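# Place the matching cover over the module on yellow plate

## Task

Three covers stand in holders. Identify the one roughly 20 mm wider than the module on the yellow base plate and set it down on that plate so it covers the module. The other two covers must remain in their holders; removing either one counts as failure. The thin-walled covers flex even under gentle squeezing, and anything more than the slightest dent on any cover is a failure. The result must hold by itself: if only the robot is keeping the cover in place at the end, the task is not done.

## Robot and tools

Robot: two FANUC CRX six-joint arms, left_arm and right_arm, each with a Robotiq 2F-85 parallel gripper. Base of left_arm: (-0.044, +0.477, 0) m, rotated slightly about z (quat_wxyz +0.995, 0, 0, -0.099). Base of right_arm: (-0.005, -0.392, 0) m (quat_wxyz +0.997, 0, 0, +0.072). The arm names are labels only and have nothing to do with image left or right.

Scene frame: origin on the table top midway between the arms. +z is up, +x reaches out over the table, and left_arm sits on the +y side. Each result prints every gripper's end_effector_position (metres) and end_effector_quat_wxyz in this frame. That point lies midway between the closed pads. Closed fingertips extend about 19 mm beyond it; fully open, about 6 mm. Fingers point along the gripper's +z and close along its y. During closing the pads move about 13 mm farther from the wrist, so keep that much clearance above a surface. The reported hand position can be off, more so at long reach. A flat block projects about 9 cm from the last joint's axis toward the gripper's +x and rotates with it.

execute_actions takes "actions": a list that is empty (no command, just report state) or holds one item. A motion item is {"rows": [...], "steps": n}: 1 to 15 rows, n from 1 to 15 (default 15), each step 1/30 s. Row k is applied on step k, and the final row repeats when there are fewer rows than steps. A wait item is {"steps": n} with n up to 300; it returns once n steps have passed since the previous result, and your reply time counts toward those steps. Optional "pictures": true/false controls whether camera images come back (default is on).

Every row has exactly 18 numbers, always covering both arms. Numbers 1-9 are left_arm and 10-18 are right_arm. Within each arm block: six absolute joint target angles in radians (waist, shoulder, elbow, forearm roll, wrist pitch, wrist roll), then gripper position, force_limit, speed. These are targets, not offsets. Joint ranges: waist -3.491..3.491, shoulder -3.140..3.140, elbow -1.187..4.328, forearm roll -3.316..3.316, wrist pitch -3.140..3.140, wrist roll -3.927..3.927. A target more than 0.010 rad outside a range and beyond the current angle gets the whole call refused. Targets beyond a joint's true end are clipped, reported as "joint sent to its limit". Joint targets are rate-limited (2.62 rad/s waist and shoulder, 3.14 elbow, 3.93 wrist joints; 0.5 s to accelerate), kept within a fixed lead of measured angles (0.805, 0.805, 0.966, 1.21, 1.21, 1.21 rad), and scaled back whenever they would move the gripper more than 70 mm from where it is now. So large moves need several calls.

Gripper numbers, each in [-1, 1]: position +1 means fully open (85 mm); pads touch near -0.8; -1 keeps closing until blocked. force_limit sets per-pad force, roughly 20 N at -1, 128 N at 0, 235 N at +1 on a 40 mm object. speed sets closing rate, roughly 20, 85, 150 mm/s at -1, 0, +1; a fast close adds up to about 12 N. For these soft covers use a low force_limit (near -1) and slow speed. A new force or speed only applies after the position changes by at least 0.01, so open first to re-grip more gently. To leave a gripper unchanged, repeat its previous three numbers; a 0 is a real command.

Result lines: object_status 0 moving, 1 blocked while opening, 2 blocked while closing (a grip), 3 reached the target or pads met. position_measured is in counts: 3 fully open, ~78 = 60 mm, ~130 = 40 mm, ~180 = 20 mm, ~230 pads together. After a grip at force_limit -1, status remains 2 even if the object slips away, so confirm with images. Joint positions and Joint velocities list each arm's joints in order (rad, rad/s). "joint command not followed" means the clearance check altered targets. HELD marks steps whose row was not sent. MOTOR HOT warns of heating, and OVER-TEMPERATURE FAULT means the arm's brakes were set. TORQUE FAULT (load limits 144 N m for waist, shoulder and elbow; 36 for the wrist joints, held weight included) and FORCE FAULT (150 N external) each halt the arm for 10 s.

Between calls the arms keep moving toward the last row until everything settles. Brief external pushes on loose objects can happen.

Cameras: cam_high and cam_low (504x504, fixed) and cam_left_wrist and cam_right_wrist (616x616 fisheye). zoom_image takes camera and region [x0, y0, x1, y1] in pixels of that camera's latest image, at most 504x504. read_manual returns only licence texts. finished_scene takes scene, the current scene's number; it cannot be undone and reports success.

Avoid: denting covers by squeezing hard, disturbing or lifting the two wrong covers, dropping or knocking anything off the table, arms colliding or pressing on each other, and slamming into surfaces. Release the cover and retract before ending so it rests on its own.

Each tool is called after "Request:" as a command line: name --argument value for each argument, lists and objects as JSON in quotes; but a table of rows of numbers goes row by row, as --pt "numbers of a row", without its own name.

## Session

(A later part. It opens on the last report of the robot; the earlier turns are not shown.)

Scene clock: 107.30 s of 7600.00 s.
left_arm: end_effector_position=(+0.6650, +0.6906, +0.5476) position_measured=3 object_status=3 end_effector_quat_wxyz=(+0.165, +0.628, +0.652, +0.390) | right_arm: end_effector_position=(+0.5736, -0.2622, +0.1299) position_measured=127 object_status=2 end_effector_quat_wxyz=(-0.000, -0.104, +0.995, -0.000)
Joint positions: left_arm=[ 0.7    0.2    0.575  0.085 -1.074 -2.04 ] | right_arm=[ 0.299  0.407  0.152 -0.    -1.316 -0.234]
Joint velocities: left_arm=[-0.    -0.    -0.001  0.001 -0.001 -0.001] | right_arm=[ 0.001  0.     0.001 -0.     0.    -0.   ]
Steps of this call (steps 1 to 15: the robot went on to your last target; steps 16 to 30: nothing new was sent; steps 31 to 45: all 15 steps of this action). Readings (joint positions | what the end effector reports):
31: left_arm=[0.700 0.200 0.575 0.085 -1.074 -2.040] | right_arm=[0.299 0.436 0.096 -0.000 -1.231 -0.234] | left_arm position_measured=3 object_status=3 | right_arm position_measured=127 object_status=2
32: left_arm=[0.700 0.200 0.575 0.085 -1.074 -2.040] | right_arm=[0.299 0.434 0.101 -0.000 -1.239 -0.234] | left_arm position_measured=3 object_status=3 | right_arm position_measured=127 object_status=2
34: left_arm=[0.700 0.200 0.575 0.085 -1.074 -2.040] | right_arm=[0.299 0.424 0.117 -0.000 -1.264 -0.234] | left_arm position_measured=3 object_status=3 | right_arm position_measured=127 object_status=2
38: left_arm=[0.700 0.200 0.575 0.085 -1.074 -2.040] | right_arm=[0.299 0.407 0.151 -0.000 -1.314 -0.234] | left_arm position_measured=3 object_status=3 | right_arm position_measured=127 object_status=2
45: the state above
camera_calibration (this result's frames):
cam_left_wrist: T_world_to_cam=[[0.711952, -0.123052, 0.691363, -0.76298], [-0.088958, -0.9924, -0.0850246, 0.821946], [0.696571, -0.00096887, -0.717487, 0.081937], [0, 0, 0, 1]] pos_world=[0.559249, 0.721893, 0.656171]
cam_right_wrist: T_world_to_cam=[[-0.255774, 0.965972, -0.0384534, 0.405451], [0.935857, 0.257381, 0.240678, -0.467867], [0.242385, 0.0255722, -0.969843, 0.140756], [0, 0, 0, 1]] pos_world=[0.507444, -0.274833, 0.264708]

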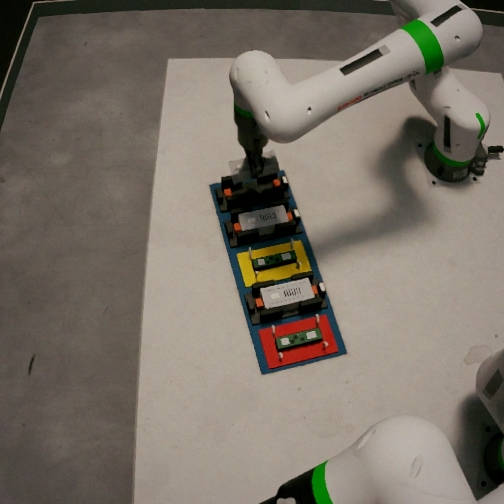

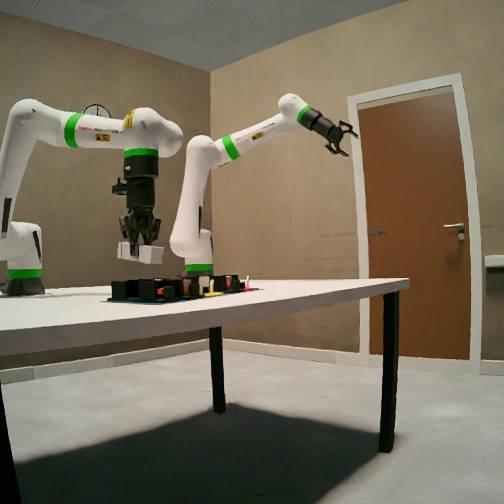

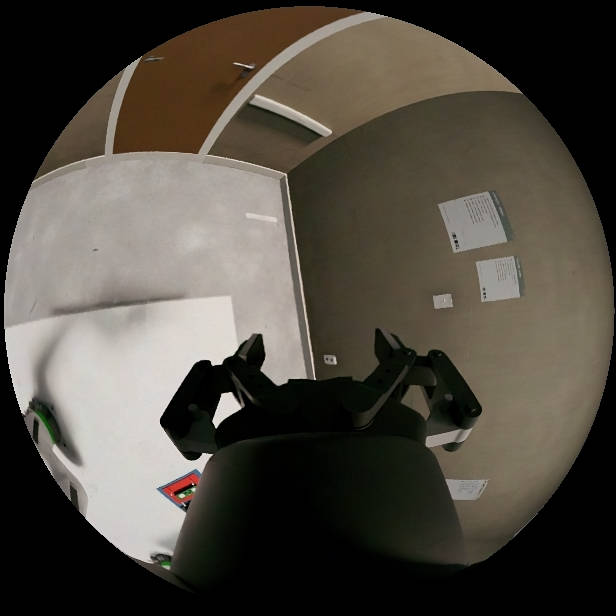

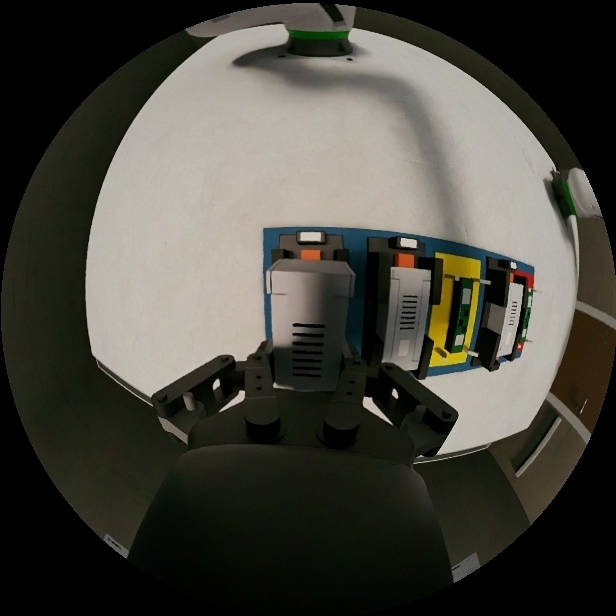

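Request:
execute_actions --actions '[{"rows":[[0.7,0.2,0.575,0.085,-1.074,-2.04,1,0,0,0.47,0.44,0.215,0,-1.346,-0.405,-1,-0.87,-1],[0.7,0.2,0.575,0.085,-1.074,-2.04,1,0,0,0.47,0.44,0.215,0,-1.346,-0.405,-1,-0.87,-1],[0.7,0.2,0.575,0.085,-1.074,-2.04,1,0,0,0.47,0.44,0.215,0,-1.346,-0.405,-1,-0.87,-1],[0.7,0.2,0.575,0.085,-1.074,-2.04,1,0,0,0.47,0.44,0.215,0,-1.346,-0.405,-1,-0.87,-1],[0.7,0.2,0.575,0.085,-1.074,-2.04,1,0,0,0.47,0.44,0.215,0,-1.346,-0.405,-1,-0.87,-1],[0.7,0.2,0.575,0.085,-1.074,-2.04,1,0,0,0.47,0.44,0.215,0,-1.346,-0.405,-1,-0.87,-1],[0.7,0.2,0.575,0.085,-1.074,-2.04,1,0,0,0.643,0.49,0.27,0,-1.351,-0.578,-1,-0.87,-1]],"steps":15}]' --pictures false

Request:
execute_actions --actions '[{"steps":12}]'

Request:
zoom_image --camera "cam_low" --region '[130, 210, 280, 310]'

Request:
zoom_image --camera "cam_right_wrist" --region '[200, 200, 420, 400]'

Scene clock: 110.67 s of 7600.00 s.
left_arm: end_effector_position=(+0.6650, +0.6906, +0.5476) position_measured=3 object_status=3 end_effector_quat_wxyz=(+0.165, +0.628, +0.652, +0.390) | right_arm: end_effector_position=(+0.5321, -0.0796, +0.1308) position_measured=127 object_status=2 end_effector_quat_wxyz=(-0.000, -0.104, +0.995, -0.000)
Joint positions: left_arm=[ 0.7    0.2    0.575  0.085 -1.074 -2.04 ] | right_arm=[ 0.595  0.477  0.254  0.    -1.348 -0.53 ]
Joint velocities: left_arm=[ 0.     0.    -0.001 -0.    -0.     0.   ] | right_arm=[ 0.628  0.166  0.206 -0.003 -0.036 -0.616]
Steps of this call (steps 1 to 15: the robot went on to your last target; steps 16 to 86: nothing new was sent; steps 87 to 101: all 15 steps of this action). Readings (joint positions | what the end effector reports):
87: left_arm=[0.700 0.200 0.575 0.085 -1.074 -2.040] | right_arm=[0.300 0.407 0.152 0.000 -1.316 -0.235] | left_arm position_measured=3 object_status=3 | right_arm position_measured=127 object_status=2
88: left_arm=[0.700 0.200 0.575 0.085 -1.074 -2.040] | right_arm=[0.304 0.408 0.154 0.000 -1.317 -0.239] | left_arm position_measured=3 object_status=3 | right_arm position_measured=127 object_status=2
90: left_arm=[0.700 0.200 0.575 0.085 -1.074 -2.040] | right_arm=[0.331 0.413 0.164 0.000 -1.322 -0.266] | left_arm position_measured=3 object_status=3 | right_arm position_measured=127 object_status=2
94: left_arm=[0.700 0.200 0.575 0.085 -1.074 -2.040] | right_arm=[0.429 0.433 0.199 0.000 -1.338 -0.363] | left_arm position_measured=3 object_status=3 | right_arm position_measured=127 object_status=2
101: the state above

Scene clock: 111.07 s of 7600.00 s.
left_arm: end_effector_position=(+0.6650, +0.6906, +0.5476) position_measured=3 object_status=3 end_effector_quat_wxyz=(+0.165, +0.628, +0.652, +0.390) | right_arm: end_effector_position=(+0.5201, -0.0507, +0.1298) position_measured=127 object_status=2 end_effector_quat_wxyz=(-0.000, -0.104, +0.995, -0.000)
Joint positions: left_arm=[ 0.7    0.2    0.575  0.085 -1.074 -2.04 ] | right_arm=[ 0.643  0.49   0.27  -0.    -1.351 -0.578]
Joint velocities: left_arm=[ 0.    -0.     0.     0.001 -0.    -0.   ] | right_arm=[ 0.  0. -0.  0. -0.  0.]
Steps of this call (steps 1 to 12: the robot went on to your last target). Readings (joint positions | what the end effector reports):
1: left_arm=[0.700 0.200 0.575 0.085 -1.074 -2.040] | right_arm=[0.614 0.482 0.260 0.000 -1.349 -0.549] | left_arm position_measured=3 object_status=3 | right_arm position_measured=127 object_status=2
2: left_arm=[0.700 0.200 0.575 0.085 -1.074 -2.040] | right_arm=[0.629 0.486 0.265 -0.000 -1.350 -0.563] | left_arm position_measured=3 object_status=3 | right_arm position_measured=127 object_status=2
4: left_arm=[0.700 0.200 0.575 0.085 -1.074 -2.040] | right_arm=[0.642 0.490 0.270 -0.000 -1.351 -0.577] | left_arm position_measured=3 object_status=3 | right_arm position_measured=127 object_status=2
8: left_arm=[0.700 0.200 0.575 0.085 -1.074 -2.040] | right_arm=[0.643 0.490 0.270 -0.000 -1.351 -0.578] | left_arm position_measured=3 object_status=3 | right_arm position_measured=127 object_status=2
12: the state above
camera_calibration (this result's frames):
cam_left_wrist: T_world_to_cam=[[0.711952, -0.123052, 0.691363, -0.76298], [-0.0889581, -0.9924, -0.0850247, 0.821946], [0.696571, -0.000968935, -0.717487, 0.0819369], [0, 0, 0, 1]] pos_world=[0.559249, 0.721892, 0.656171]
cam_right_wrist: T_world_to_cam=[[-0.255589, 0.966017, -0.0385332, 0.187354], [0.935937, 0.257225, 0.240535, -0.472154], [0.242273, 0.0254135, -0.969875, 0.148205], [0, 0, 0, 1]] pos_world=[0.453886, -0.0633043, 0.26453]

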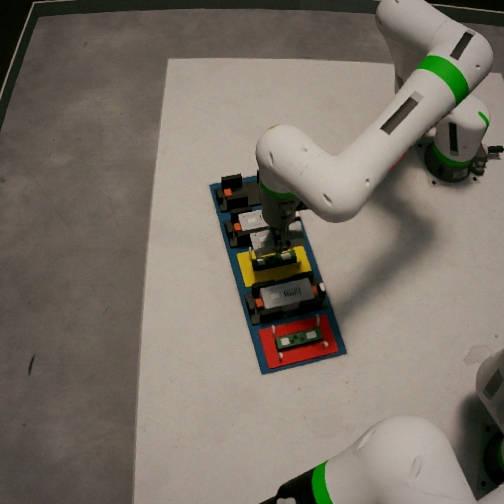

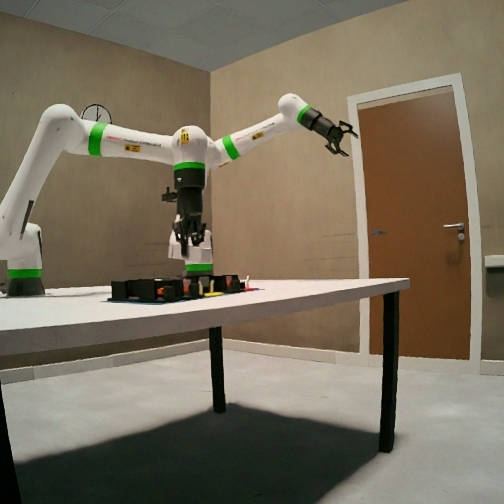

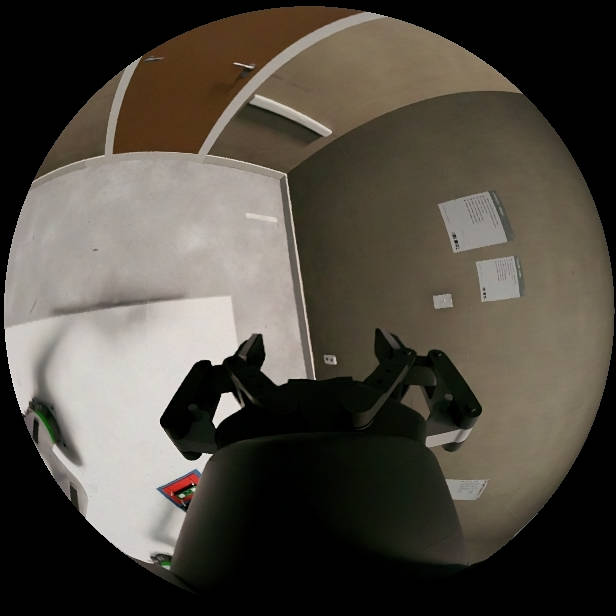

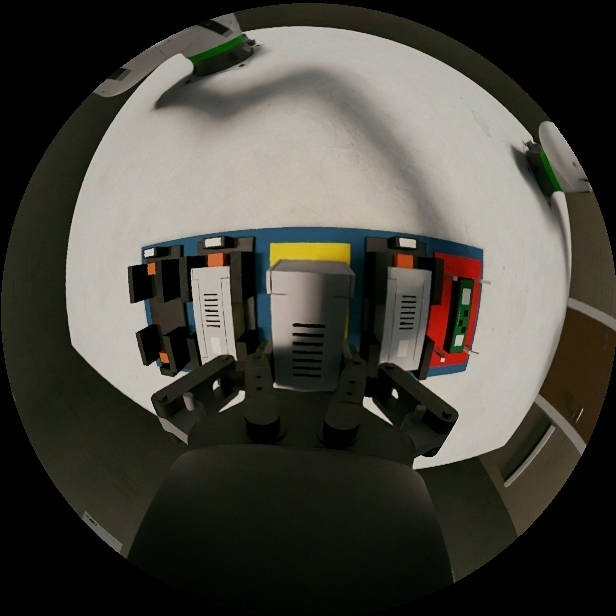

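Region (130, 210, 280, 310) of cam_low's 504x504 image, scaled by 3.360, with more detail than that image has.

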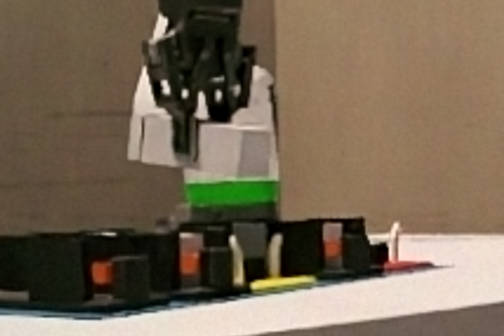

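Region (200, 200, 420, 400) of cam_right_wrist's 616x616 image, scaled by 2.291, with more detail than that image has; it fills the top 458 rows of this view, and the rest is white.

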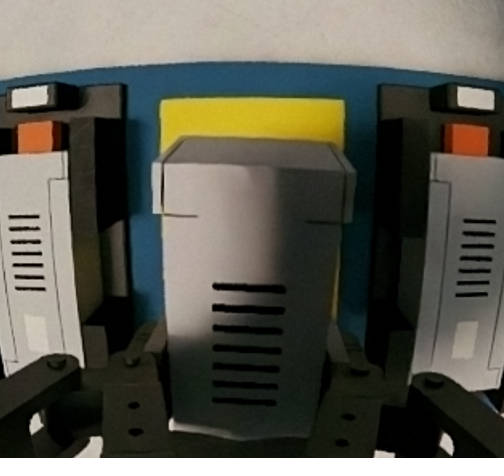

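Request:
execute_actions --actions '[{"rows":[[0.7,0.2,0.575,0.085,-1.074,-2.04,1,0,0,0.878,0.0385,-0.297,0,-1.235,-0.813,-1,-0.87,-1]],"steps":15}]' --pictures false

Request:
execute_actions --actions '[{"steps":15}]' --pictures false

Request:
execute_actions --actions '[{"rows":[[0.7,0.2,0.575,0.085,-1.074,-2.04,1,0,0,0.878,0.08,-0.355,0,-1.136,-0.813,-1,-0.87,-1],[0.7,0.2,0.575,0.085,-1.074,-2.04,1,0,0,0.878,0.08,-0.355,0,-1.136,-0.813,-1,-0.87,-1],[0.7,0.2,0.575,0.085,-1.074,-2.04,1,0,0,0.878,0.08,-0.355,0,-1.136,-0.813,-1,-0.87,-1],[0.7,0.2,0.575,0.085,-1.074,-2.04,1,0,0,0.878,0.08,-0.355,0,-1.136,-0.813,-1,-0.87,-1],[0.7,0.2,0.575,0.085,-1.074,-2.04,1,0,0,0.878,0.1259,-0.4077,0,-1.0372,-0.813,-1,-0.87,-1]],"steps":15}]'

Request:
zoom_image --camera "cam_low" --region '[60, 210, 260, 320]'

Scene clock: 115.03 s of 7600.00 s.
left_arm: end_effector_position=(+0.6650, +0.6906, +0.5476) position_measured=3 object_status=3 end_effector_quat_wxyz=(+0.165, +0.628, +0.652, +0.390) | right_arm: end_effector_position=(+0.3664, -0.0815, +0.1368) position_measured=127 object_status=2 end_effector_quat_wxyz=(+0.000, -0.104, +0.995, +0.000)
Joint positions: left_arm=[ 0.7    0.2    0.575  0.085 -1.074 -2.04 ] | right_arm=[ 0.826  0.139 -0.171  0.    -1.261 -0.761]
Joint velocities: left_arm=[ 0.001  0.    -0.    -0.    -0.     0.   ] | right_arm=[ 0.453 -0.874 -1.093  0.001  0.22  -0.448]
Steps of this call (steps 1 to 30: the robot went on to your last target; steps 31 to 90: nothing new was sent; then 0.47 s passed at rest; steps 91 to 105: all 15 steps of this action). Readings (joint positions | what the end effector reports):
91: left_arm=[0.700 0.200 0.575 0.085 -1.074 -2.040] | right_arm=[0.643 0.490 0.270 0.000 -1.351 -0.578] | left_arm position_measured=3 object_status=3 | right_arm position_measured=127 object_status=2
92: left_arm=[0.700 0.200 0.575 0.085 -1.074 -2.040] | right_arm=[0.646 0.486 0.264 0.000 -1.350 -0.581] | left_arm position_measured=3 object_status=3 | right_arm position_measured=127 object_status=2
94: left_arm=[0.700 0.200 0.575 0.085 -1.074 -2.040] | right_arm=[0.659 0.460 0.232 0.000 -1.343 -0.594] | left_arm position_measured=3 object_status=3 | right_arm position_measured=127 object_status=2
98: left_arm=[0.700 0.200 0.575 0.085 -1.074 -2.040] | right_arm=[0.716 0.350 0.094 0.000 -1.315 -0.651] | left_arm position_measured=3 object_status=3 | right_arm position_measured=127 object_status=2
105: the state above

Scene clock: 115.53 s of 7600.00 s.
left_arm: end_effector_position=(+0.6650, +0.6906, +0.5476) position_measured=3 object_status=3 end_effector_quat_wxyz=(+0.165, +0.628, +0.652, +0.390) | right_arm: end_effector_position=(+0.3265, -0.1004, +0.1299) position_measured=127 object_status=2 end_effector_quat_wxyz=(+0.000, -0.104, +0.995, +0.000)
Joint positions: left_arm=[ 0.7    0.2    0.575  0.085 -1.074 -2.04 ] | right_arm=[ 0.878  0.039 -0.297  0.    -1.235 -0.813]
Joint velocities: left_arm=[ 0.001  0.     0.001 -0.001  0.    -0.   ] | right_arm=[ 0.001 -0.001 -0.    -0.    -0.     0.   ]
Steps of this call (steps 1 to 15: the robot went on to your last target). Readings (joint positions | what the end effector reports):
1: left_arm=[0.700 0.200 0.575 0.085 -1.074 -2.040] | right_arm=[0.840 0.111 -0.206 0.000 -1.254 -0.775] | left_arm position_measured=3 object_status=3 | right_arm position_measured=127 object_status=2
2: left_arm=[0.700 0.200 0.575 0.085 -1.074 -2.040] | right_arm=[0.853 0.086 -0.237 0.000 -1.247 -0.788] | left_arm position_measured=3 object_status=3 | right_arm position_measured=127 object_status=2
4: left_arm=[0.700 0.200 0.575 0.085 -1.074 -2.040] | right_arm=[0.871 0.052 -0.280 0.000 -1.239 -0.806] | left_arm position_measured=3 object_status=3 | right_arm position_measured=127 object_status=2
8: left_arm=[0.700 0.200 0.575 0.085 -1.074 -2.040] | right_arm=[0.878 0.039 -0.297 0.000 -1.235 -0.813] | left_arm position_measured=3 object_status=3 | right_arm position_measured=127 object_status=2
15: the state above

Scene clock: 116.03 s of 7600.00 s.
left_arm: end_effector_position=(+0.6650, +0.6906, +0.5476) position_measured=3 object_status=3 end_effector_quat_wxyz=(+0.165, +0.628, +0.652, +0.390) | right_arm: end_effector_position=(+0.3264, -0.1006, +0.0499) position_measured=127 object_status=2 end_effector_quat_wxyz=(-0.000, -0.104, +0.995, +0.000)
Joint positions: left_arm=[ 0.7    0.2    0.575  0.085 -1.074 -2.04 ] | right_arm=[ 0.878  0.126 -0.408 -0.    -1.037 -0.813]
Joint velocities: left_arm=[-0.  0. -0.  0. -0.  0.] | right_arm=[ 0.     0.    -0.002  0.     0.001 -0.001]
Steps of this call (steps 1 to 15: all 15 steps of this action). Readings (joint positions | what the end effector reports):
1: left_arm=[0.700 0.200 0.575 0.085 -1.074 -2.040] | right_arm=[0.878 0.039 -0.298 0.000 -1.234 -0.813] | left_arm position_measured=3 object_status=3 | right_arm position_measured=127 object_status=2
2: left_arm=[0.700 0.200 0.575 0.085 -1.074 -2.040] | right_arm=[0.878 0.041 -0.302 0.000 -1.227 -0.813] | left_arm position_measured=3 object_status=3 | right_arm position_measured=127 object_status=2
4: left_arm=[0.700 0.200 0.575 0.085 -1.074 -2.040] | right_arm=[0.878 0.058 -0.325 0.000 -1.187 -0.813] | left_arm position_measured=3 object_status=3 | right_arm position_measured=127 object_status=2
8: left_arm=[0.700 0.200 0.575 0.085 -1.074 -2.040] | right_arm=[0.878 0.108 -0.387 -0.000 -1.076 -0.813] | left_arm position_measured=3 object_status=3 | right_arm position_measured=127 object_status=2
15: the state above
camera_calibration (this result's frames):
cam_left_wrist: T_world_to_cam=[[0.711952, -0.123052, 0.691363, -0.76298], [-0.0889579, -0.9924, -0.0850245, 0.821946], [0.696571, -0.000968837, -0.717487, 0.0819369], [0, 0, 0, 1]] pos_world=[0.559249, 0.721893, 0.656171]
cam_right_wrist: T_world_to_cam=[[-0.255732, 0.965988, -0.038321, 0.182922], [0.93587, 0.257308, 0.240706, -0.258815], [0.242379, 0.0256928, -0.969841, 0.118928], [0, 0, 0, 1]] pos_world=[0.260171, -0.11316, 0.18465]

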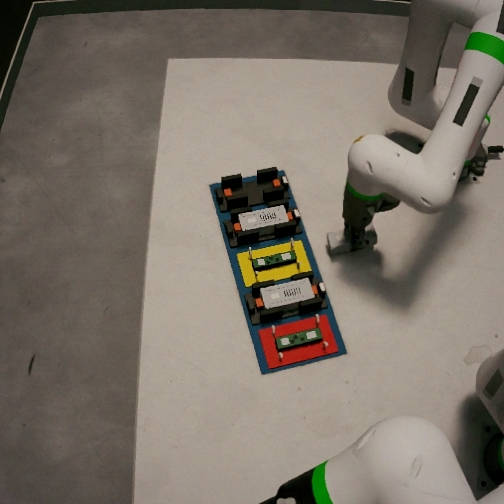

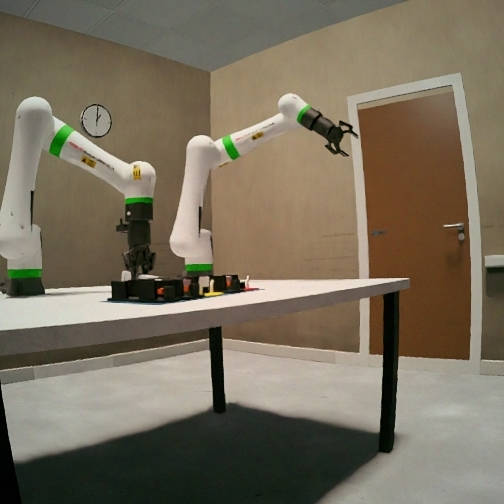

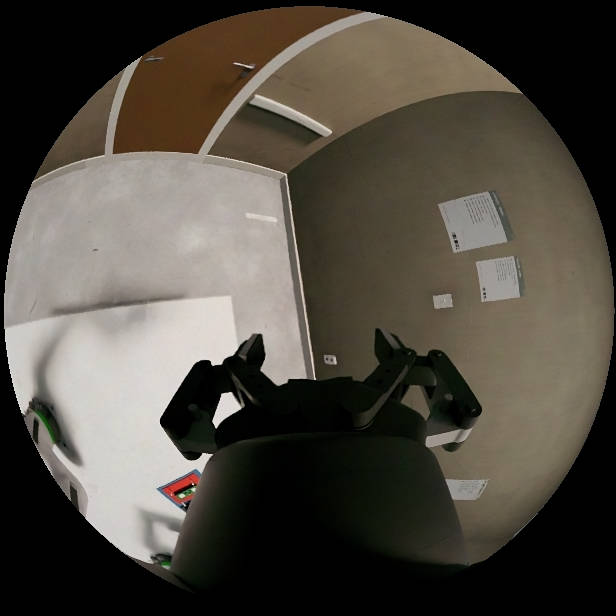

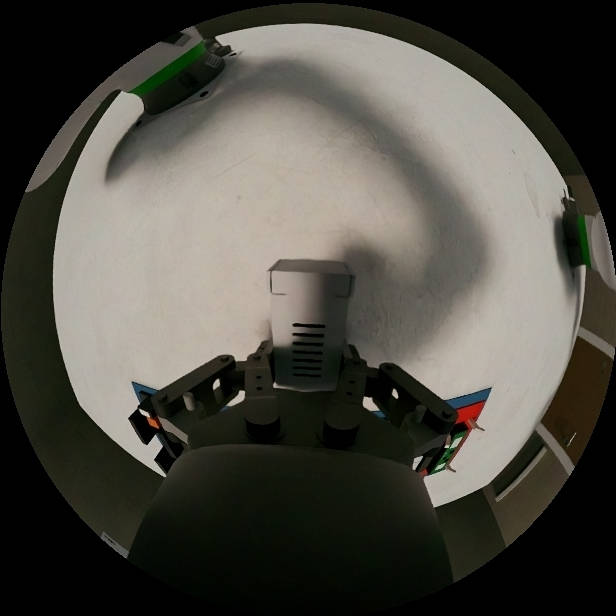

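Region (60, 210, 260, 320) of cam_low's 504x504 image, scaled by 2.520, with more detail than that image has; it fills the top 277 rows of this view, and the rest is white.

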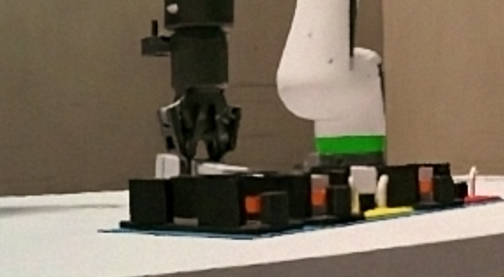

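Request:
execute_actions --actions '[{"rows":[[0.7,0.2,0.575,0.085,-1.074,-2.04,1,0,0,0.878,0.133,-0.413,0,-1.0245,-0.813,-1,-0.87,-1],[0.7,0.2,0.575,0.085,-1.074,-2.04,1,0,0,0.878,0.133,-0.413,0,-1.0245,-0.813,-1,-0.87,-1],[0.7,0.2,0.575,0.085,-1.074,-2.04,1,0,0,0.878,0.133,-0.413,0,-1.0245,-0.813,-1,-0.87,-1],[0.7,0.2,0.575,0.085,-1.074,-2.04,1,0,0,0.878,0.133,-0.413,0,-1.0245,-0.813,-1,-0.87,-1],[0.7,0.2,0.575,0.085,-1.074,-2.04,1,0,0,0.878,0.140,-0.4187,0,-1.012,-0.813,-1,-0.87,-1],[0.7,0.2,0.575,0.085,-1.074,-2.04,1,0,0,0.878,0.140,-0.4187,0,-1.012,-0.813,-1,-0.87,-1],[0.7,0.2,0.575,0.085,-1.074,-2.04,1,0,0,0.878,0.140,-0.4187,0,-1.012,-0.813,-1,-0.87,-1],[0.7,0.2,0.575,0.085,-1.074,-2.04,1,0,0,0.878,0.140,-0.4187,0,-1.012,-0.813,-1,-0.87,-1],[0.7,0.2,0.575,0.085,-1.074,-2.04,1,0,0,0.878,0.147,-0.424,0,-0.9995,-0.813,-1,-0.87,-1]],"steps":15}]'

Request:
zoom_image --camera "cam_right_wrist" --region '[230, 200, 390, 400]'

Request:
zoom_image --camera "cam_high" --region '[310, 200, 410, 280]'

Scene clock: 117.97 s of 7600.00 s.
left_arm: end_effector_position=(+0.6650, +0.6906, +0.5476) position_measured=3 object_status=3 end_effector_quat_wxyz=(+0.165, +0.628, +0.652, +0.390) | right_arm: end_effector_position=(+0.3265, -0.1004, +0.0350) position_measured=127 object_status=2 end_effector_quat_wxyz=(+0.000, -0.104, +0.995, +0.000)
Joint positions: left_arm=[ 0.7    0.2    0.575  0.085 -1.074 -2.04 ] | right_arm=[ 0.878  0.147 -0.424  0.    -1.    -0.813]
Joint velocities: left_arm=[-0.    -0.     0.001  0.    -0.    -0.   ] | right_arm=[ 0.001  0.    -0.001 -0.001  0.001  0.001]
Steps of this call (steps 1 to 15: the robot went on to your last target; steps 16 to 43: nothing new was sent; steps 44 to 58: all 15 steps of this action). Readings (joint positions | what the end effector reports):
44: left_arm=[0.700 0.200 0.575 0.085 -1.074 -2.040] | right_arm=[0.878 0.126 -0.408 0.000 -1.036 -0.813] | left_arm position_measured=3 object_status=3 | right_arm position_measured=127 object_status=2
45: left_arm=[0.700 0.200 0.575 0.085 -1.074 -2.040] | right_arm=[0.878 0.129 -0.410 0.000 -1.031 -0.813] | left_arm position_measured=3 object_status=3 | right_arm position_measured=127 object_status=2
47: left_arm=[0.700 0.200 0.575 0.085 -1.074 -2.040] | right_arm=[0.878 0.133 -0.413 0.000 -1.025 -0.813] | left_arm position_measured=3 object_status=3 | right_arm position_measured=127 object_status=2
51: left_arm=[0.700 0.200 0.575 0.085 -1.074 -2.040] | right_arm=[0.878 0.140 -0.418 0.000 -1.013 -0.813] | left_arm position_measured=3 object_status=3 | right_arm position_measured=127 object_status=2
58: the state above
camera_calibration (this result's frames):
cam_left_wrist: T_world_to_cam=[[0.711952, -0.123052, 0.691363, -0.76298], [-0.0889581, -0.9924, -0.0850245, 0.821946], [0.696571, -0.000968997, -0.717487, 0.081937], [0, 0, 0, 1]] pos_world=[0.559249, 0.721893, 0.656171]
cam_right_wrist: T_world_to_cam=[[-0.255824, 0.965966, -0.0382686, 0.182268], [0.935775, 0.257376, 0.241004, -0.255406], [0.242651, 0.0258437, -0.969769, 0.104409], [0, 0, 0, 1]] pos_world=[0.260296, -0.113028, 0.169781]

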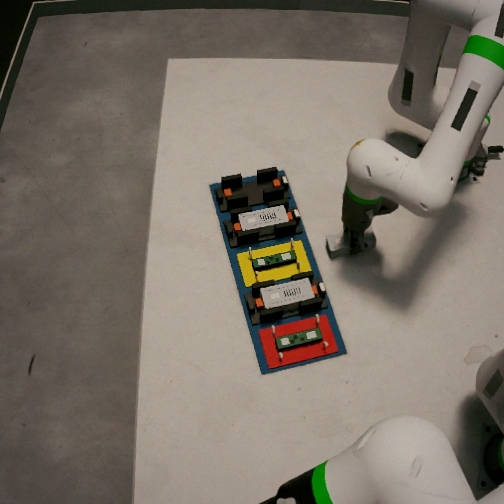

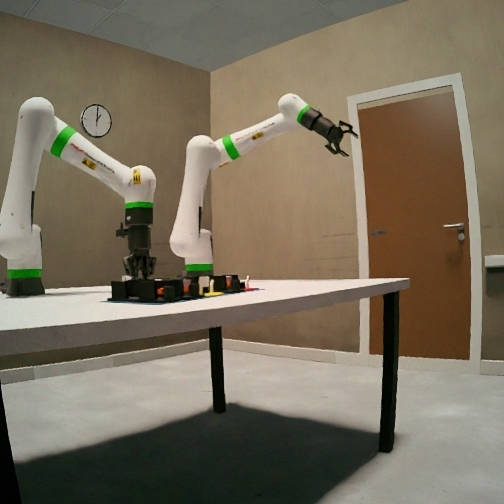

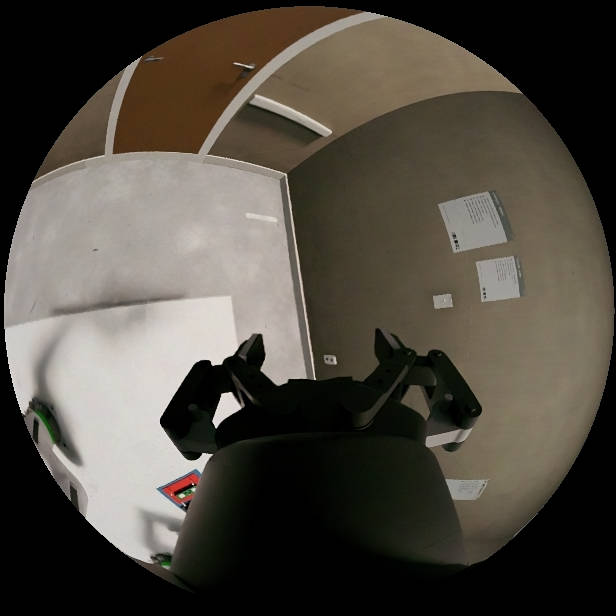

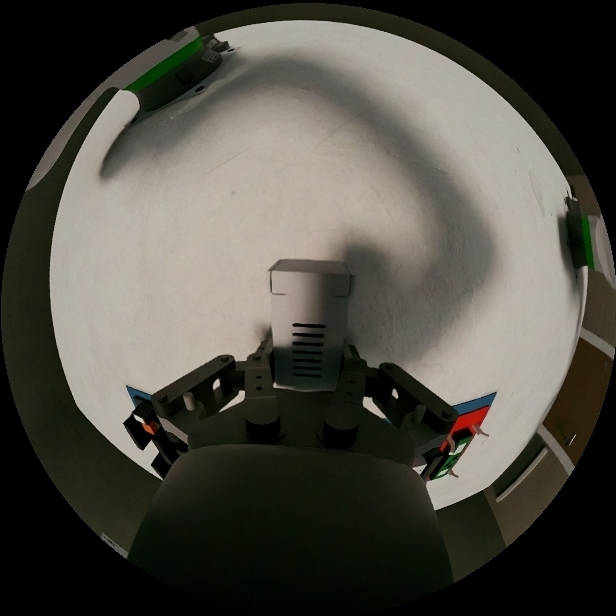

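Region (230, 200, 390, 400) of cam_right_wrist's 616x616 image, scaled by 2.520, with more detail than that image has; it fills the left 403 columns of this view, and the rest is white.

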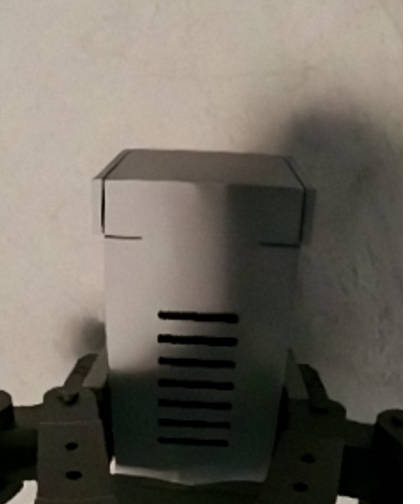

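Region (310, 200, 410, 280) of cam_high's 504x504 image, scaled by 5.040, with more detail than that image has; it fills the top 403 rows of this view, and the rest is white.

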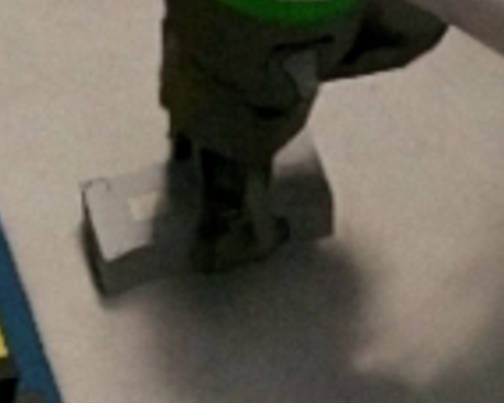

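Request:
execute_actions --actions '[{"rows":[[0.7,0.2,0.575,0.085,-1.074,-2.04,1,0,0,0.878,0.151,-0.427,0,-0.993,-0.813,-1,-0.87,-1],[0.7,0.2,0.575,0.085,-1.074,-2.04,1,0,0,0.878,0.151,-0.427,0,-0.993,-0.813,-1,-0.87,-1],[0.7,0.2,0.575,0.085,-1.074,-2.04,1,0,0,0.878,0.151,-0.427,0,-0.993,-0.813,-1,-0.87,-1],[0.7,0.2,0.575,0.085,-1.074,-2.04,1,0,0,0.878,0.151,-0.427,0,-0.993,-0.813,-1,-0.87,-1],[0.7,0.2,0.575,0.085,-1.074,-2.04,1,0,0,0.878,0.1545,-0.4297,0,-0.9866,-0.813,-1,-0.87,-1],[0.7,0.2,0.575,0.085,-1.074,-2.04,1,0,0,0.878,0.1545,-0.4297,0,-0.9866,-0.813,-1,-0.87,-1],[0.7,0.2,0.575,0.085,-1.074,-2.04,1,0,0,0.878,0.1545,-0.4297,0,-0.9866,-0.813,-1,-0.87,-1],[0.7,0.2,0.575,0.085,-1.074,-2.04,1,0,0,0.878,0.1545,-0.4297,0,-0.9866,-0.813,-1,-0.87,-1],[0.7,0.2,0.575,0.085,-1.074,-2.04,1,0,0,0.878,0.1585,-0.4325,0,-0.9798,-0.813,-1,-0.87,-1]],"steps":15}]'

Request:
zoom_image --camera "cam_right_wrist" --region '[230, 200, 390, 400]'

Scene clock: 119.57 s of 7600.00 s.
left_arm: end_effector_position=(+0.6650, +0.6906, +0.5476) position_measured=3 object_status=3 end_effector_quat_wxyz=(+0.165, +0.628, +0.652, +0.390) | right_arm: end_effector_position=(+0.3264, -0.1005, +0.0271) position_measured=127 object_status=2 end_effector_quat_wxyz=(-0.000, -0.104, +0.995, +0.000)
Joint positions: left_arm=[ 0.7    0.2    0.575  0.085 -1.074 -2.04 ] | right_arm=[ 0.878  0.158 -0.432 -0.    -0.98  -0.813]
Joint velocities: left_arm=[ 0.001 -0.     0.001  0.001  0.    -0.   ] | right_arm=[ 0.     0.    -0.001 -0.001  0.001 -0.   ]
Steps of this call (steps 1 to 15: the robot went on to your last target; steps 16 to 33: nothing new was sent; steps 34 to 48: all 15 steps of this action). Readings (joint positions | what the end effector reports):
34: left_arm=[0.700 0.200 0.575 0.085 -1.074 -2.040] | right_arm=[0.878 0.147 -0.424 -0.000 -0.999 -0.813] | left_arm position_measured=3 object_status=3 | right_arm position_measured=127 object_status=2
35: left_arm=[0.700 0.200 0.575 0.085 -1.074 -2.040] | right_arm=[0.878 0.149 -0.426 -0.000 -0.996 -0.813] | left_arm position_measured=3 object_status=3 | right_arm position_measured=127 object_status=2
37: left_arm=[0.700 0.200 0.575 0.085 -1.074 -2.040] | right_arm=[0.878 0.151 -0.427 -0.000 -0.993 -0.813] | left_arm position_measured=3 object_status=3 | right_arm position_measured=127 object_status=2
41: left_arm=[0.700 0.200 0.575 0.085 -1.074 -2.040] | right_arm=[0.878 0.154 -0.430 -0.000 -0.987 -0.813] | left_arm position_measured=3 object_status=3 | right_arm position_measured=127 object_status=2
48: the state above
camera_calibration (this result's frames):
cam_left_wrist: T_world_to_cam=[[0.711952, -0.123052, 0.691363, -0.762981], [-0.0889579, -0.9924, -0.0850245, 0.821946], [0.696571, -0.000968882, -0.717487, 0.0819368], [0, 0, 0, 1]] pos_world=[0.559249, 0.721893, 0.656171]
cam_right_wrist: T_world_to_cam=[[-0.255774, 0.965973, -0.0384202, 0.18205], [0.93585, 0.257372, 0.240718, -0.253368], [0.242415, 0.0256137, -0.969834, 0.0967988], [0, 0, 0, 1]] pos_world=[0.260212, -0.113125, 0.161863]

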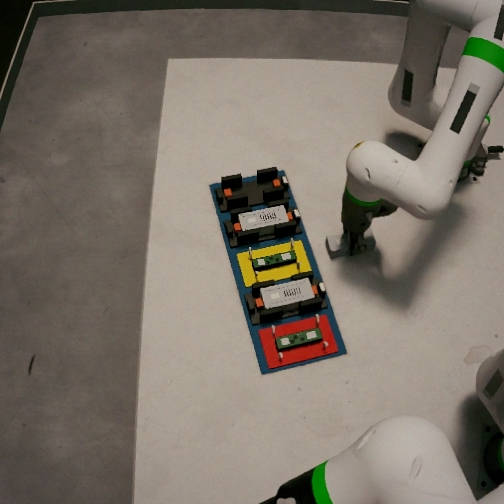

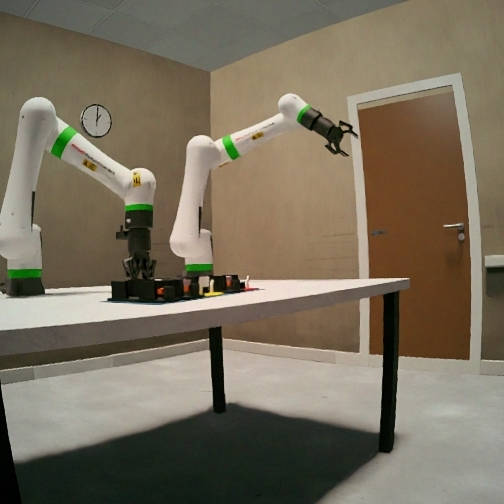

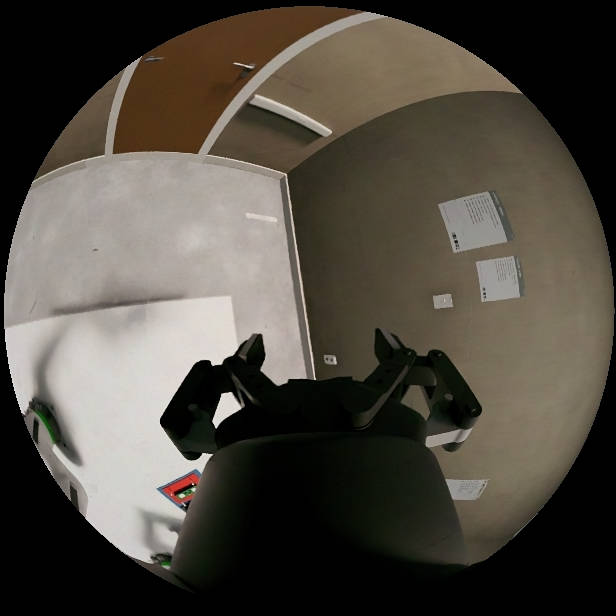

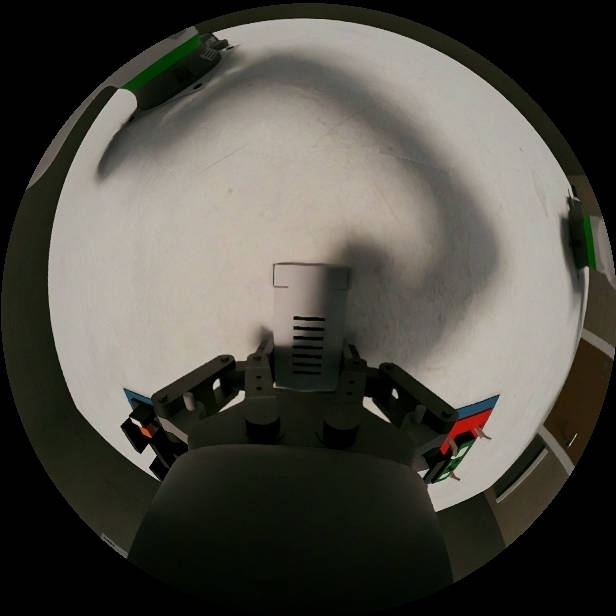

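Region (230, 200, 390, 400) of cam_right_wrist's 616x616 image, scaled by 2.520, with more detail than that image has; it fills the left 403 columns of this view, and the rest is white.

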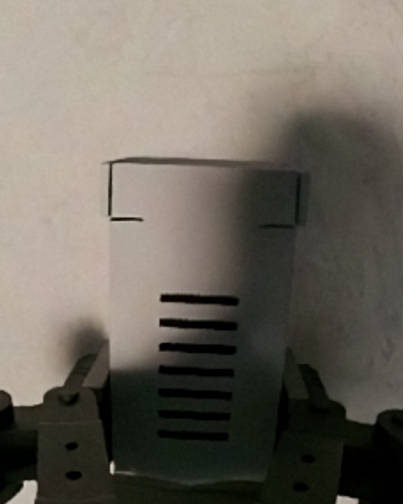

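Request:
execute_actions --actions '[{"rows":[[0.7,0.2,0.575,0.085,-1.074,-2.04,1,0,0,0.878,0.126,-0.408,0,-1.037,-0.813,-1,-0.87,-1],[0.7,0.2,0.575,0.085,-1.074,-2.04,1,0,0,0.878,0.126,-0.408,0,-1.037,-0.813,-1,-0.87,-1],[0.7,0.2,0.575,0.085,-1.074,-2.04,1,0,0,0.878,0.126,-0.408,0,-1.037,-0.813,-1,-0.87,-1],[0.7,0.2,0.575,0.085,-1.074,-2.04,1,0,0,0.878,0.0385,-0.297,0,-1.235,-0.813,-1,-0.87,-1]],"steps":15}]' --pictures false

Request:
execute_actions --actions '[{"rows":[[0.7,0.2,0.575,0.085,-1.074,-2.04,1,0,0,0.643,0.492,0.273,0,-1.352,-0.578,-1,-0.87,-1]],"steps":15}]' --pictures false

Request:
execute_actions --actions '[{"steps":15}]'

Request:
zoom_image --camera "cam_low" --region '[130, 210, 280, 310]'

Request:
zoom_image --camera "cam_right_wrist" --region '[200, 200, 420, 400]'

Scene clock: 121.43 s of 7600.00 s.
left_arm: end_effector_position=(+0.6650, +0.6906, +0.5476) position_measured=3 object_status=3 end_effector_quat_wxyz=(+0.165, +0.628, +0.652, +0.390) | right_arm: end_effector_position=(+0.3265, -0.1005, +0.1299) position_measured=127 object_status=2 end_effector_quat_wxyz=(+0.000, -0.104, +0.995, +0.000)
Joint positions: left_arm=[ 0.7    0.2    0.575  0.085 -1.074 -2.04 ] | right_arm=[ 0.878  0.038 -0.297  0.    -1.235 -0.813]
Joint velocities: left_arm=[ 0.     0.     0.    -0.    -0.001  0.   ] | right_arm=[-0.001 -0.     0.002 -0.    -0.003  0.001]
Steps of this call (steps 1 to 15: the robot went on to your last target; steps 16 to 41: nothing new was sent; steps 42 to 56: all 15 steps of this action). Readings (joint positions | what the end effector reports):
42: left_arm=[0.700 0.200 0.575 0.085 -1.074 -2.040] | right_arm=[0.878 0.158 -0.432 0.000 -0.980 -0.813] | left_arm position_measured=3 object_status=3 | right_arm position_measured=127 object_status=2
43: left_arm=[0.700 0.200 0.575 0.085 -1.074 -2.040] | right_arm=[0.878 0.155 -0.430 0.000 -0.988 -0.813] | left_arm position_measured=3 object_status=3 | right_arm position_measured=127 object_status=2
45: left_arm=[0.700 0.200 0.575 0.085 -1.074 -2.040] | right_arm=[0.878 0.135 -0.414 0.000 -1.022 -0.813] | left_arm position_measured=3 object_status=3 | right_arm position_measured=127 object_status=2
49: left_arm=[0.700 0.200 0.575 0.085 -1.074 -2.040] | right_arm=[0.878 0.074 -0.345 0.000 -1.152 -0.813] | left_arm position_measured=3 object_status=3 | right_arm position_measured=127 object_status=2
56: the state above

Scene clock: 121.93 s of 7600.00 s.
left_arm: end_effector_position=(+0.6650, +0.6906, +0.5476) position_measured=3 object_status=3 end_effector_quat_wxyz=(+0.165, +0.628, +0.652, +0.390) | right_arm: end_effector_position=(+0.4746, -0.0528, +0.1367) position_measured=127 object_status=2 end_effector_quat_wxyz=(-0.000, -0.104, +0.995, -0.000)
Joint positions: left_arm=[ 0.7    0.2    0.575  0.085 -1.074 -2.04 ] | right_arm=[ 0.696  0.39   0.144  0.    -1.326 -0.631]
Joint velocities: left_arm=[ 0.001 -0.    -0.001  0.    -0.     0.   ] | right_arm=[-0.45   0.868  1.086  0.    -0.22   0.445]
Steps of this call (steps 1 to 15: all 15 steps of this action). Readings (joint positions | what the end effector reports):
1: left_arm=[0.700 0.200 0.575 0.085 -1.074 -2.040] | right_arm=[0.878 0.039 -0.296 0.000 -1.235 -0.813] | left_arm position_measured=3 object_status=3 | right_arm position_measured=127 object_status=2
2: left_arm=[0.700 0.200 0.575 0.085 -1.074 -2.040] | right_arm=[0.875 0.043 -0.291 0.000 -1.236 -0.812] | left_arm position_measured=3 object_status=3 | right_arm position_measured=127 object_status=2
4: left_arm=[0.700 0.200 0.575 0.085 -1.074 -2.040] | right_arm=[0.862 0.069 -0.259 0.000 -1.243 -0.798] | left_arm position_measured=3 object_status=3 | right_arm position_measured=127 object_status=2
8: left_arm=[0.700 0.200 0.575 0.085 -1.074 -2.040] | right_arm=[0.805 0.179 -0.121 0.000 -1.271 -0.741] | left_arm position_measured=3 object_status=3 | right_arm position_measured=127 object_status=2
15: the state above

Scene clock: 122.43 s of 7600.00 s.
left_arm: end_effector_position=(+0.6650, +0.6906, +0.5476) position_measured=3 object_status=3 end_effector_quat_wxyz=(+0.165, +0.628, +0.652, +0.390) | right_arm: end_effector_position=(+0.5206, -0.0500, +0.1299) position_measured=127 object_status=2 end_effector_quat_wxyz=(-0.000, -0.104, +0.995, -0.000)
Joint positions: left_arm=[ 0.7    0.2    0.575  0.085 -1.074 -2.04 ] | right_arm=[ 0.643  0.492  0.273 -0.    -1.352 -0.578]
Joint velocities: left_arm=[ 0.001 -0.     0.001  0.001  0.001  0.   ] | right_arm=[-0.     0.001 -0.001 -0.    -0.    -0.001]
Steps of this call (steps 1 to 15: the robot went on to your last target). Readings (joint positions | what the end effector reports):
1: left_arm=[0.700 0.200 0.575 0.085 -1.074 -2.040] | right_arm=[0.682 0.418 0.179 0.000 -1.333 -0.617] | left_arm position_measured=3 object_status=3 | right_arm position_measured=127 object_status=2
2: left_arm=[0.700 0.200 0.575 0.085 -1.074 -2.040] | right_arm=[0.669 0.442 0.210 0.000 -1.339 -0.604] | left_arm position_measured=3 object_status=3 | right_arm position_measured=127 object_status=2
4: left_arm=[0.700 0.200 0.575 0.085 -1.074 -2.040] | right_arm=[0.651 0.477 0.254 0.000 -1.348 -0.586] | left_arm position_measured=3 object_status=3 | right_arm position_measured=127 object_status=2
8: left_arm=[0.700 0.200 0.575 0.085 -1.074 -2.040] | right_arm=[0.643 0.492 0.273 -0.000 -1.352 -0.578] | left_arm position_measured=3 object_status=3 | right_arm position_measured=127 object_status=2
15: the state above
camera_calibration (this result's frames):
cam_left_wrist: T_world_to_cam=[[0.711952, -0.123052, 0.691363, -0.762981], [-0.088958, -0.9924, -0.0850243, 0.821946], [0.696571, -0.000969096, -0.717487, 0.0819371], [0, 0, 0, 1]] pos_world=[0.559249, 0.721892, 0.656171]
cam_right_wrist: T_world_to_cam=[[-0.25585, 0.965951, -0.038456, 0.186888], [0.935843, 0.257456, 0.240656, -0.472781], [0.242362, 0.025583, -0.969848, 0.148126], [0, 0, 0, 1]] pos_world=[0.454364, -0.0625943, 0.264624]

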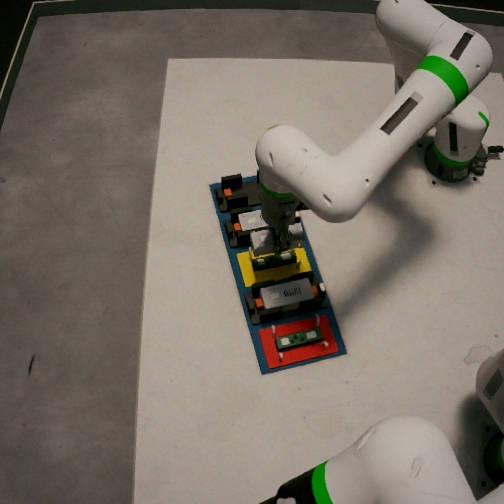

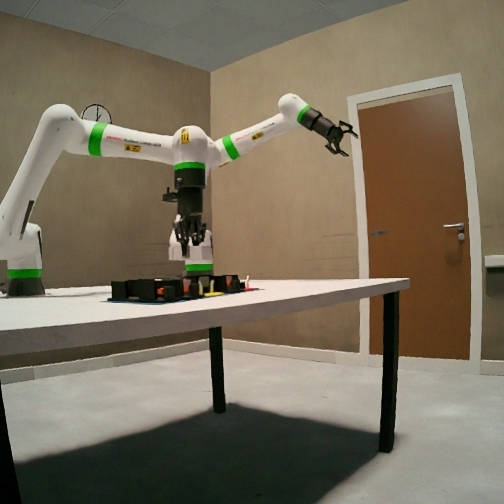

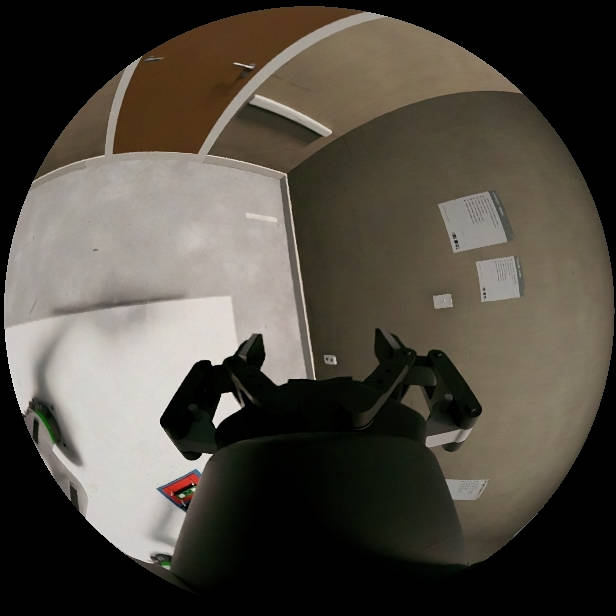

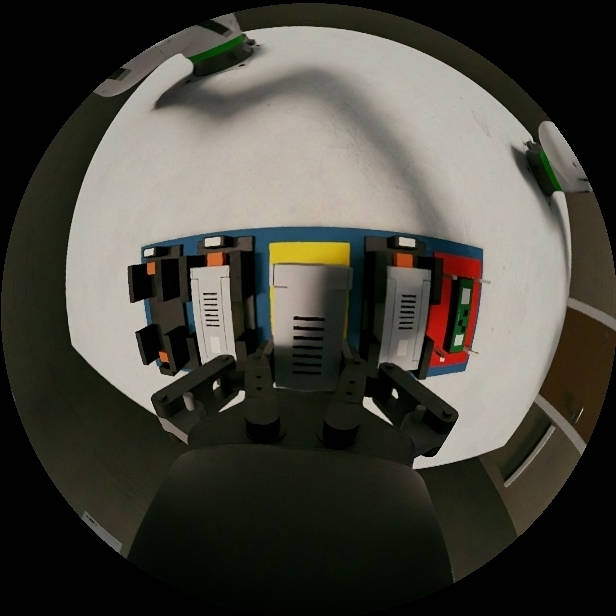

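Region (130, 210, 280, 310) of cam_low's 504x504 image, scaled by 3.360, with more detail than that image has.

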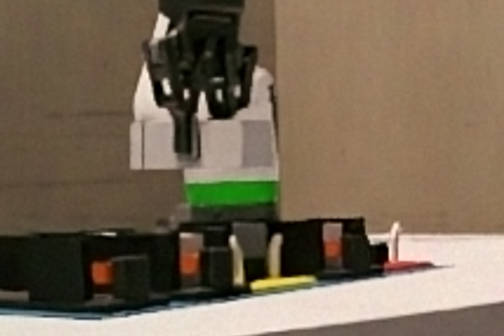

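Region (200, 200, 420, 400) of cam_right_wrist's 616x616 image, scaled by 2.291, with more detail than that image has; it fills the top 458 rows of this view, and the rest is white.

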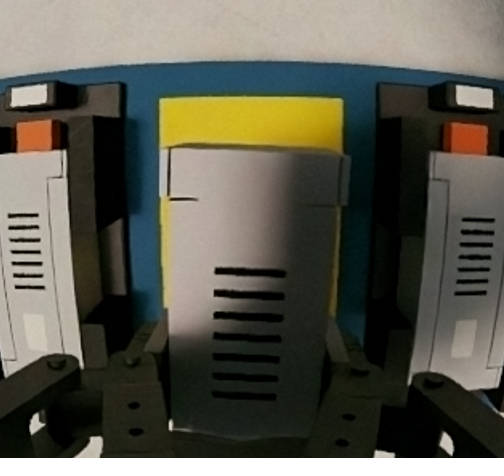

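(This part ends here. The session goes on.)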